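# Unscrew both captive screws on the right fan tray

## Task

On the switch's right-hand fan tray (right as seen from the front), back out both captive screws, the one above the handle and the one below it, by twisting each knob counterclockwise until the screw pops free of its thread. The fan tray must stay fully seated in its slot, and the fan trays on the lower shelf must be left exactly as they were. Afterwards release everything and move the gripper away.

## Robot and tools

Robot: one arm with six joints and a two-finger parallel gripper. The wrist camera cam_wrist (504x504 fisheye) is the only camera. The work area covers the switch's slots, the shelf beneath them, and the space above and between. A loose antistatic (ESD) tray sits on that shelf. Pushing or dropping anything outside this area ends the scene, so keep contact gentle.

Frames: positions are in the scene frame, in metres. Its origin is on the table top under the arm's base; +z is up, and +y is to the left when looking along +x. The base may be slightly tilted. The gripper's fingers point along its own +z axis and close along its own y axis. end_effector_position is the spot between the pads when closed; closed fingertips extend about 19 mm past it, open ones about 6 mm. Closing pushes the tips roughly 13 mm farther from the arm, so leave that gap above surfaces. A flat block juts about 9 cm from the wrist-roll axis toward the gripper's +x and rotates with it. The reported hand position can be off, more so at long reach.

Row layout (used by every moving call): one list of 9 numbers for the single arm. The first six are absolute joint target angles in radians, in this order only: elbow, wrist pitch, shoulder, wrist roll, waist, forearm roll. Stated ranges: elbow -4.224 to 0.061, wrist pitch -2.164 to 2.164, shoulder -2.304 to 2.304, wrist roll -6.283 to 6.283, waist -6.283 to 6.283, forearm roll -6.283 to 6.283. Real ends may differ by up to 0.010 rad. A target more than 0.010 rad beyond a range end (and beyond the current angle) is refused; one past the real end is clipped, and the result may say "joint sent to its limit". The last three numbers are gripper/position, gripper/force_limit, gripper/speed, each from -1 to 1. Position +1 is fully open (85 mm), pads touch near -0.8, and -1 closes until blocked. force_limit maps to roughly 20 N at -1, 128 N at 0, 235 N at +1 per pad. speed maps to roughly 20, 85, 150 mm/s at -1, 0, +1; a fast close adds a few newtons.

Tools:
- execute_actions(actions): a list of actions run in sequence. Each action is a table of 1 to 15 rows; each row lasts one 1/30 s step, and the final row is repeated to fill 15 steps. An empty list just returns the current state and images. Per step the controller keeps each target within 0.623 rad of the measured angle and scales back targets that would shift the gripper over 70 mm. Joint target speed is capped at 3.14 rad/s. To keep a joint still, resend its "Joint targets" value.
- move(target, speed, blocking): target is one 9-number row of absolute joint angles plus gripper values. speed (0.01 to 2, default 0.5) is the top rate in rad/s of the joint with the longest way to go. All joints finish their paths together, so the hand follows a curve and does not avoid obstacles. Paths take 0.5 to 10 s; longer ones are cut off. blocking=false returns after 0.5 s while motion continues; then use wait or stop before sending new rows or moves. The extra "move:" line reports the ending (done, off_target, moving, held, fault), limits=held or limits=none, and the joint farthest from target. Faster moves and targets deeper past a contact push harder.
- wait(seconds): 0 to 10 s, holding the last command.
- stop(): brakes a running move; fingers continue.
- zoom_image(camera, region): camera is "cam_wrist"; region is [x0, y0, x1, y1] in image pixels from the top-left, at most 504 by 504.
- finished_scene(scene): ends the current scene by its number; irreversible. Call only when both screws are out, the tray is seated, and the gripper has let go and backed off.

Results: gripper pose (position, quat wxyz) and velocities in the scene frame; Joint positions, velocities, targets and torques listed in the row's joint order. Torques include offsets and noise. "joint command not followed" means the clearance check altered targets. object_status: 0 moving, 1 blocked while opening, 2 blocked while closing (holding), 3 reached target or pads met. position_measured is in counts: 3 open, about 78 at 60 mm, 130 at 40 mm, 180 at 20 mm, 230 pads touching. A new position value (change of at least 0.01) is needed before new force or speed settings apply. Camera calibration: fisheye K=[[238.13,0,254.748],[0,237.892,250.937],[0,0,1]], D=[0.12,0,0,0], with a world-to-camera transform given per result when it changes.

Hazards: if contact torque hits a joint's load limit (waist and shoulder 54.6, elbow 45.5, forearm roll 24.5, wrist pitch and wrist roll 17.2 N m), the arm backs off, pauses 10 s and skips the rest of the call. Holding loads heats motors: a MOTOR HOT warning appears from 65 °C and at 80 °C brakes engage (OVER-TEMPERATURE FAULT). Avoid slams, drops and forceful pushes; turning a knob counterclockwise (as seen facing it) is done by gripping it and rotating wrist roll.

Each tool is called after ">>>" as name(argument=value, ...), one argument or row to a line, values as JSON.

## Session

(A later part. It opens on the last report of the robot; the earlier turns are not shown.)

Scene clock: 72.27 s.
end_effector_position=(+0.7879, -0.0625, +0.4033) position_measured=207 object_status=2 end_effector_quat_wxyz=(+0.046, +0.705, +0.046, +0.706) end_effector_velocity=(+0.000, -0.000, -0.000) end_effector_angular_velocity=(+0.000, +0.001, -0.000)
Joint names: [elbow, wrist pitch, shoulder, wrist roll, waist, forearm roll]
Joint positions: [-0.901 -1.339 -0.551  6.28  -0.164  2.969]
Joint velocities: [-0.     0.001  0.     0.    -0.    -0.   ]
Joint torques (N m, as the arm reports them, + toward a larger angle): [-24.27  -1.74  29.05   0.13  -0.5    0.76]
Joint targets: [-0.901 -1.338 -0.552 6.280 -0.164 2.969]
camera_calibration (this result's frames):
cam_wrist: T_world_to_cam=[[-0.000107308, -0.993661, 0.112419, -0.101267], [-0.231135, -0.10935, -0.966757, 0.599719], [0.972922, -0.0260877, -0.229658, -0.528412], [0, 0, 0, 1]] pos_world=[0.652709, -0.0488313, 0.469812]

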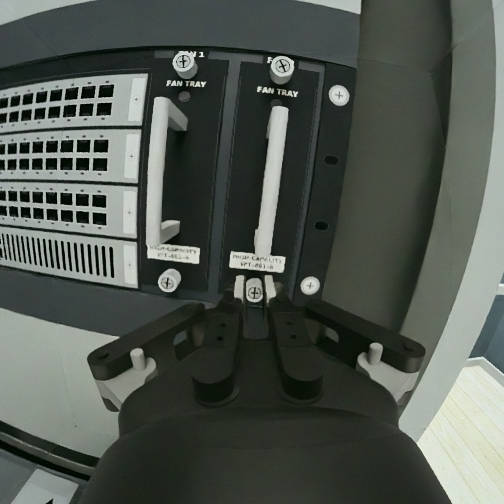

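The bottom knob is gripped and centred. Turning two turns, then rewinding.

>>> move(
  target=[-0.89655, -1.34051, -0.54938, -6.28, -0.16453, 2.9689, -1, 0, -0.3],
  speed=2.0,
)

>>> execute_actions(
  actions=[
    [[-0.89655, -1.34051, -0.54938, -6.28, -0.16453, 2.9689, -0.48, 0, 0.3], [-0.89655, -1.34051, -0.54938, -6.28, -0.16453, 2.9689, -0.48, 0, 0.3], [-0.89655, -1.34051, -0.54938, -6.28, -0.16453, 2.9689, -0.48, 0, 0.3], [-0.89655, -1.34051, -0.54938, -6.28, -0.16453, 2.9689, -0.48, 0, 0.3], [-0.89655, -1.34051, -0.54938, -6.28, -0.16453, 2.9689, -0.48, 0, 0.3], [-0.89655, -1.34051, -0.54938, -6.28, -0.16453, 2.9689, -0.48, 0, 0.3], [-0.89655, -1.34051, -0.54938, -6.28, -0.16453, 2.9689, -0.48, 0, 0.3], [-0.89655, -1.34051, -0.54938, 6.28, -0.16453, 2.9689, -0.48, 0, 0.3]],
    [[-0.89655, -1.34051, -0.54938, 6.28, -0.16453, 2.9689, -0.48, 0, 0.3]],
    [[-0.89655, -1.34051, -0.54938, 6.28, -0.16453, 2.9689, -0.48, 0, 0.3]],
    [[-0.89655, -1.34051, -0.54938, 6.28, -0.16453, 2.9689, -0.48, 0, 0.3]],
    [[-0.89655, -1.34051, -0.54938, 6.28, -0.16453, 2.9689, -0.48, 0, 0.3]],
    [[-0.89655, -1.34051, -0.54938, 6.28, -0.16453, 2.9689, -0.48, 0, 0.3]],
    [[-0.89655, -1.34051, -0.54938, 6.28, -0.16453, 2.9689, -0.48, 0, 0.3]],
    [[-0.89655, -1.34051, -0.54938, 6.28, -0.16453, 2.9689, -0.48, 0, 0.3]],
    [[-0.89655, -1.34051, -0.54938, 6.28, -0.16453, 2.9689, -0.48, 0, 0.3]],
    [[-0.89655, -1.34051, -0.54938, 6.28, -0.16453, 2.9689, -0.48, 0, 0.3]],
  ],
)

>>> zoom_image(
  camera="cam_wrist",
  region=[190, 230, 330, 350],
)

Scene clock: 80.03 s.
end_effector_position=(+0.7865, -0.0625, +0.4033) position_measured=207 object_status=2 end_effector_quat_wxyz=(+0.043, +0.706, +0.044, +0.706) end_effector_velocity=(-0.000, -0.001, +0.000) end_effector_angular_velocity=(-0.003, -0.001, -0.002)
Joint names: [elbow, wrist pitch, shoulder, wrist roll, waist, forearm roll]
Joint positions: [-0.897 -1.34  -0.549 -6.28  -0.165  2.969]
Joint velocities: [ 0.    -0.001 -0.    -0.003 -0.002  0.   ]
Joint torques (N m, as the arm reports them, + toward a larger angle): [-22.94  -1.98  29.86   0.09   2.35   1.04]
Joint targets: [-0.897 -1.341 -0.549 -6.280 -0.165 2.969]
move: done; limits=none; farthest joint: the waist, 0.000 radians from its target (0.000 radians at the start)
camera_calibration (this result's frames):
cam_wrist: T_world_to_cam=[[-0.0000095584, -0.994403, 0.105654, -0.0986219], [-0.231297, -0.102787, -0.967438, 0.600215], [0.972883, -0.0244467, -0.230001, -0.526806], [0, 0, 0, 1]] pos_world=[0.651348, -0.0492542, 0.469925]

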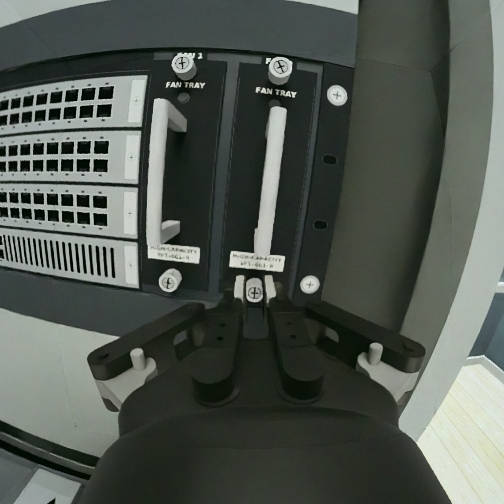

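Scene clock: 85.03 s.
end_effector_position=(+0.7865, -0.0625, +0.4033) position_measured=190 object_status=3 end_effector_quat_wxyz=(+0.047, +0.705, +0.047, +0.706) end_effector_velocity=(-0.000, -0.001, -0.000) end_effector_angular_velocity=(+0.032, +0.000, -0.002)
Joint names: [elbow, wrist pitch, shoulder, wrist roll, waist, forearm roll]
Joint positions: [-0.897 -1.341 -0.549  6.277 -0.165  2.969]
Joint velocities: [ 0.     0.    -0.     0.032 -0.001  0.001]
Joint torques (N m, as the arm reports them, + toward a larger angle): [-21.38  -2.35  29.01   0.17  -0.03   1.63]
Joint targets: [-0.897 -1.341 -0.549 6.280 -0.165 2.969]
camera_calibration (this result's frames):
cam_wrist: T_world_to_cam=[[0.0000199973, -0.993341, 0.115213, -0.102418], [-0.231289, -0.112094, -0.966406, 0.599212], [0.972885, -0.0266283, -0.229751, -0.527043], [0, 0, 0, 1]] pos_world=[0.651346, -0.0486026, 0.469793]

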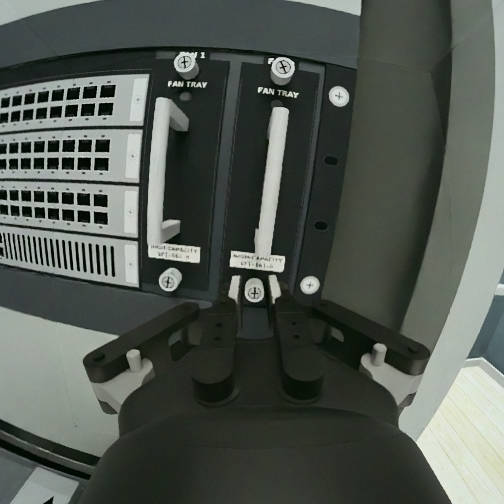

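Region (190, 230, 330, 350) of cam_wrist's 504x504 image, scaled by 3.600, with more detail than that image has; it fills the top 432 rows of this view, and the rest is white.

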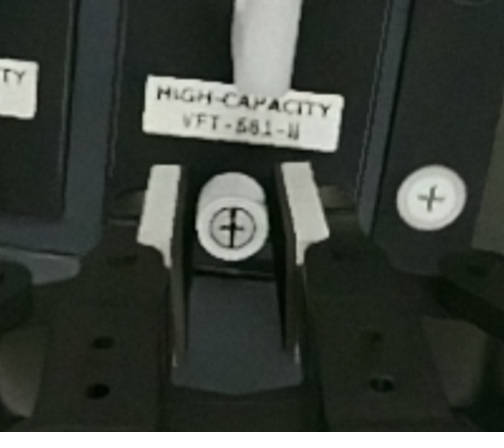

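>>> execute_actions(
  actions=[
    [[-0.89655, -1.34051, -0.54938, 6.28, -0.16453, 2.9689, -1, 0, -0.3]],
  ],
)

>>> move(
  target=[-0.89255, -1.34249, -0.54735, -6.28, -0.16501, 2.96849, -1, 0, -0.3],
  speed=2.0,
)

>>> execute_actions(
  actions=[
    [[-0.89255, -1.34249, -0.54735, -6.28, -0.16501, 2.96849, -0.3, 0, 0.3]],
  ],
)

>>> zoom_image(
  camera="cam_wrist",
  region=[190, 230, 330, 350],
)

Scene clock: 86.23 s.
end_effector_position=(+0.7864, -0.0625, +0.4033) position_measured=207 object_status=2 end_effector_quat_wxyz=(+0.046, +0.706, +0.046, +0.706) end_effector_velocity=(+0.000, +0.000, -0.000) end_effector_angular_velocity=(-0.000, +0.000, -0.001)
Joint names: [elbow, wrist pitch, shoulder, wrist roll, waist, forearm roll]
Joint positions: [-0.896 -1.341 -0.549  6.28  -0.165  2.969]
Joint velocities: [-0.     0.    -0.    -0.001  0.001  0.002]
Joint torques (N m, as the arm reports them, + toward a larger angle): [-23.17  -1.91  29.81   0.2    2.76   1.09]
Joint targets: [-0.897 -1.341 -0.549 6.280 -0.165 2.969]
camera_calibration (this result's frames):
cam_wrist: T_world_to_cam=[[-0.0000617155, -0.993686, 0.112199, -0.101194], [-0.231247, -0.109143, -0.966754, 0.599447], [0.972895, -0.0260053, -0.22978, -0.52691], [0, 0, 0, 1]] pos_world=[0.651243, -0.0488323, 0.469798]

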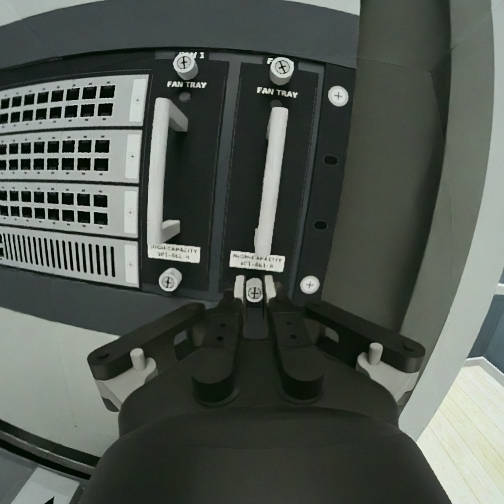

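Scene clock: 93.43 s.
end_effector_position=(+0.7851, -0.0625, +0.4034) position_measured=207 object_status=2 end_effector_quat_wxyz=(+0.043, +0.706, +0.043, +0.706) end_effector_velocity=(-0.000, +0.000, -0.000) end_effector_angular_velocity=(-0.003, +0.000, +0.000)
Joint names: [elbow, wrist pitch, shoulder, wrist roll, waist, forearm roll]
Joint positions: [-0.893 -1.342 -0.547 -6.28  -0.165  2.969]
Joint velocities: [ 0.    -0.    -0.    -0.003  0.    -0.   ]
Joint torques (N m, as the arm reports them, + toward a larger angle): [-25.01  -2.14  29.7    0.19   4.2   -0.79]
Joint targets: [-0.893 -1.342 -0.547 -6.280 -0.165 2.968]
move: done; limits=none; farthest joint: the waist, 0.000 radians from its target (0.000 radians at the start)
camera_calibration (this result's frames):
cam_wrist: T_world_to_cam=[[-0.0000570621, -0.994422, 0.105474, -0.09854], [-0.23128, -0.102601, -0.967462, 0.59992], [0.972887, -0.0244493, -0.229984, -0.525468], [0, 0, 0, 1]] pos_world=[0.649965, -0.049285, 0.469944]

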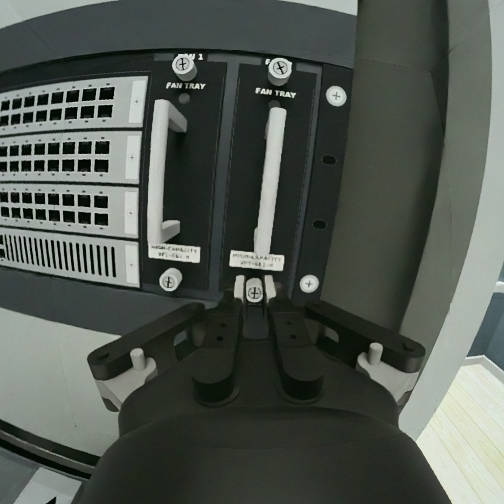

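Scene clock: 93.93 s.
end_effector_position=(+0.7852, -0.0624, +0.4034) position_measured=167 object_status=0 end_effector_quat_wxyz=(+0.043, +0.706, +0.044, +0.706) end_effector_velocity=(-0.000, -0.000, -0.001) end_effector_angular_velocity=(-0.000, +0.001, -0.001)
Joint names: [elbow, wrist pitch, shoulder, wrist roll, waist, forearm roll]
Joint positions: [-0.893 -1.342 -0.547 -6.28  -0.165  2.968]
Joint velocities: [ 0.001  0.     0.    -0.     0.     0.001]
Joint torques (N m, as the arm reports them, + toward a larger angle): [-20.99  -2.12  29.01   0.23  -1.01   1.77]
Joint targets: [-0.893 -1.342 -0.547 -6.280 -0.165 2.968]
camera_calibration (this result's frames):
cam_wrist: T_world_to_cam=[[0.000136758, -0.994393, 0.105743, -0.098704], [-0.231176, -0.10291, -0.967454, 0.599871], [0.972912, -0.024313, -0.229894, -0.525535], [0, 0, 0, 1]] pos_world=[0.649989, -0.0491952, 0.469967]

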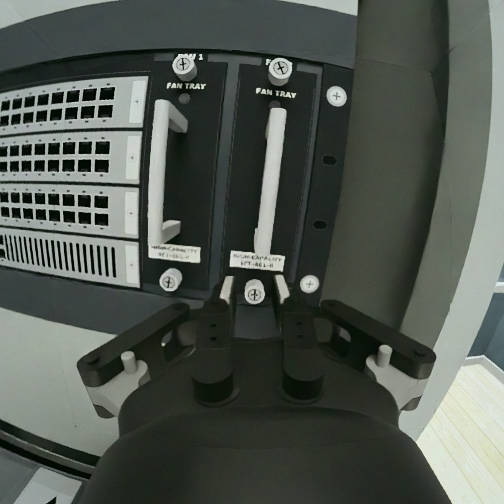

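Region (190, 230, 330, 350) of cam_wrist's 504x504 image, scaled by 3.600, with more detail than that image has; it fills the top 432 rows of this view, and the rest is white.

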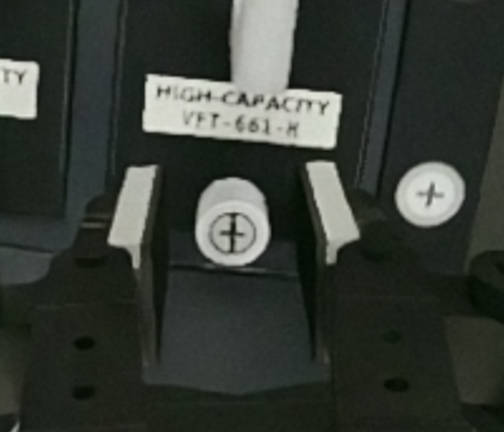

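The bottom knob has sprung out on release. Retreating straight back, then to the clear pose.

>>> move(
  target=[-0.7526, -1.4113, -0.4763, -6.28, -0.1842, 2.9515, -0.3, 0, 0.3],
  speed=0.25,
)

>>> move(
  target=[-0.517, -1.265, -0.086, -6.28, -0.248, 2.878, -0.3, 0, 0.3],
  speed=0.5,
)

>>> zoom_image(
  camera="cam_wrist",
  region=[150, 130, 350, 330],
)

Scene clock: 95.20 s.
end_effector_position=(+0.7352, -0.0625, +0.4037) position_measured=167 object_status=3 end_effector_quat_wxyz=(+0.041, +0.706, +0.041, +0.706) end_effector_velocity=(-0.001, +0.000, -0.001) end_effector_angular_velocity=(+0.001, +0.002, +0.001)
Joint names: [elbow, wrist pitch, shoulder, wrist roll, waist, forearm roll]
Joint positions: [-0.753 -1.411 -0.476 -6.28  -0.184  2.952]
Joint velocities: [ 0.003 -0.     0.001  0.001 -0.    -0.001]
Joint torques (N m, as the arm reports them, + toward a larger angle): [-19.44  -2.24  26.5    0.02   3.05   2.6 ]
Joint targets: [-0.753 -1.411 -0.476 -6.280 -0.184 2.951]
move: done; limits=none; farthest joint: the waist, 0.000 radians from its target (0.019 radians at the start)
camera_calibration (this result's frames):
cam_wrist: T_world_to_cam=[[0.0000612503, -0.995089, 0.0989878, -0.0960543], [-0.23121, -0.0963197, -0.968124, 0.58933], [0.972904, -0.0228277, -0.23008, -0.476714], [0, 0, 0, 1]] pos_world=[0.600061, -0.0497007, 0.47037]

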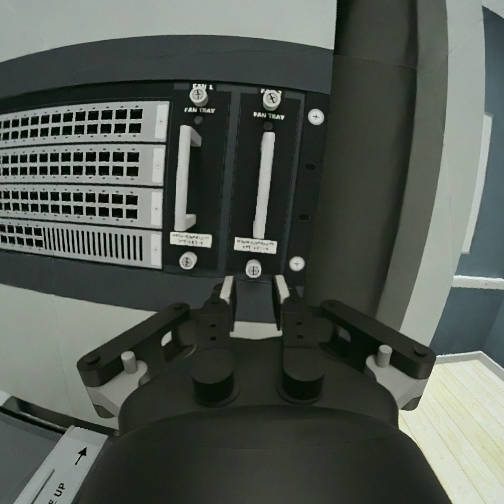

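Scene clock: 96.57 s.
end_effector_position=(+0.6506, -0.0604, +0.5000) position_measured=167 object_status=3 end_effector_quat_wxyz=(+0.061, +0.705, +0.062, +0.704) end_effector_velocity=(-0.000, +0.001, +0.001) end_effector_angular_velocity=(-0.000, -0.003, +0.001)
Joint names: [elbow, wrist pitch, shoulder, wrist roll, waist, forearm roll]
Joint positions: [-0.517 -1.265 -0.086 -6.28  -0.248  2.878]
Joint velocities: [ 0.001 -0.001  0.003 -0.     0.001  0.   ]
Joint torques (N m, as the arm reports them, + toward a larger angle): [-23.33  -2.35  18.43   0.2    0.42   1.18]
Joint targets: [-0.517 -1.265 -0.086 -6.280 -0.248 2.878]
move: done; limits=none; farthest joint: the waist, 0.000 radians from its target (0.064 radians at the start)
camera_calibration (this result's frames):
cam_wrist: T_world_to_cam=[[0.000150277, -0.987715, 0.156263, -0.131783], [-0.232019, -0.152033, -0.960756, 0.656672], [0.972711, -0.0361117, -0.229192, -0.373296], [0, 0, 0, 1]] pos_world=[0.51549, -0.0438086, 0.565938]

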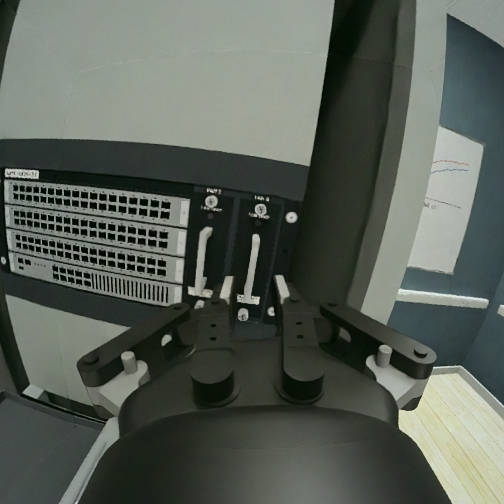

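Region (150, 130, 350, 330) of cam_wrist's 504x504 image, scaled by 2.520, with more detail than that image has.

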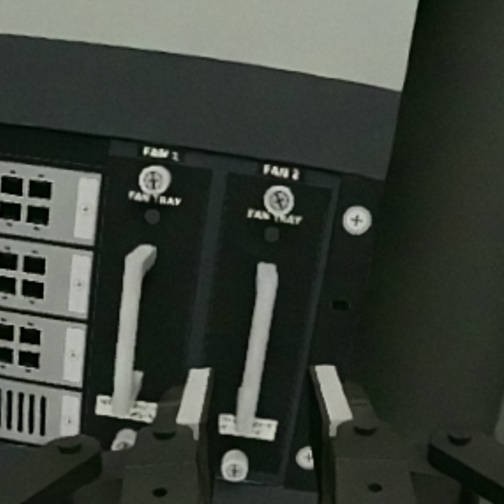

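Both screws on FAN 2 have sprung out, the tray is still seated, and the arm is clear. Ending the scene.

>>> finished_scene(
  scene=2,
)

The scene is finished: the task was done.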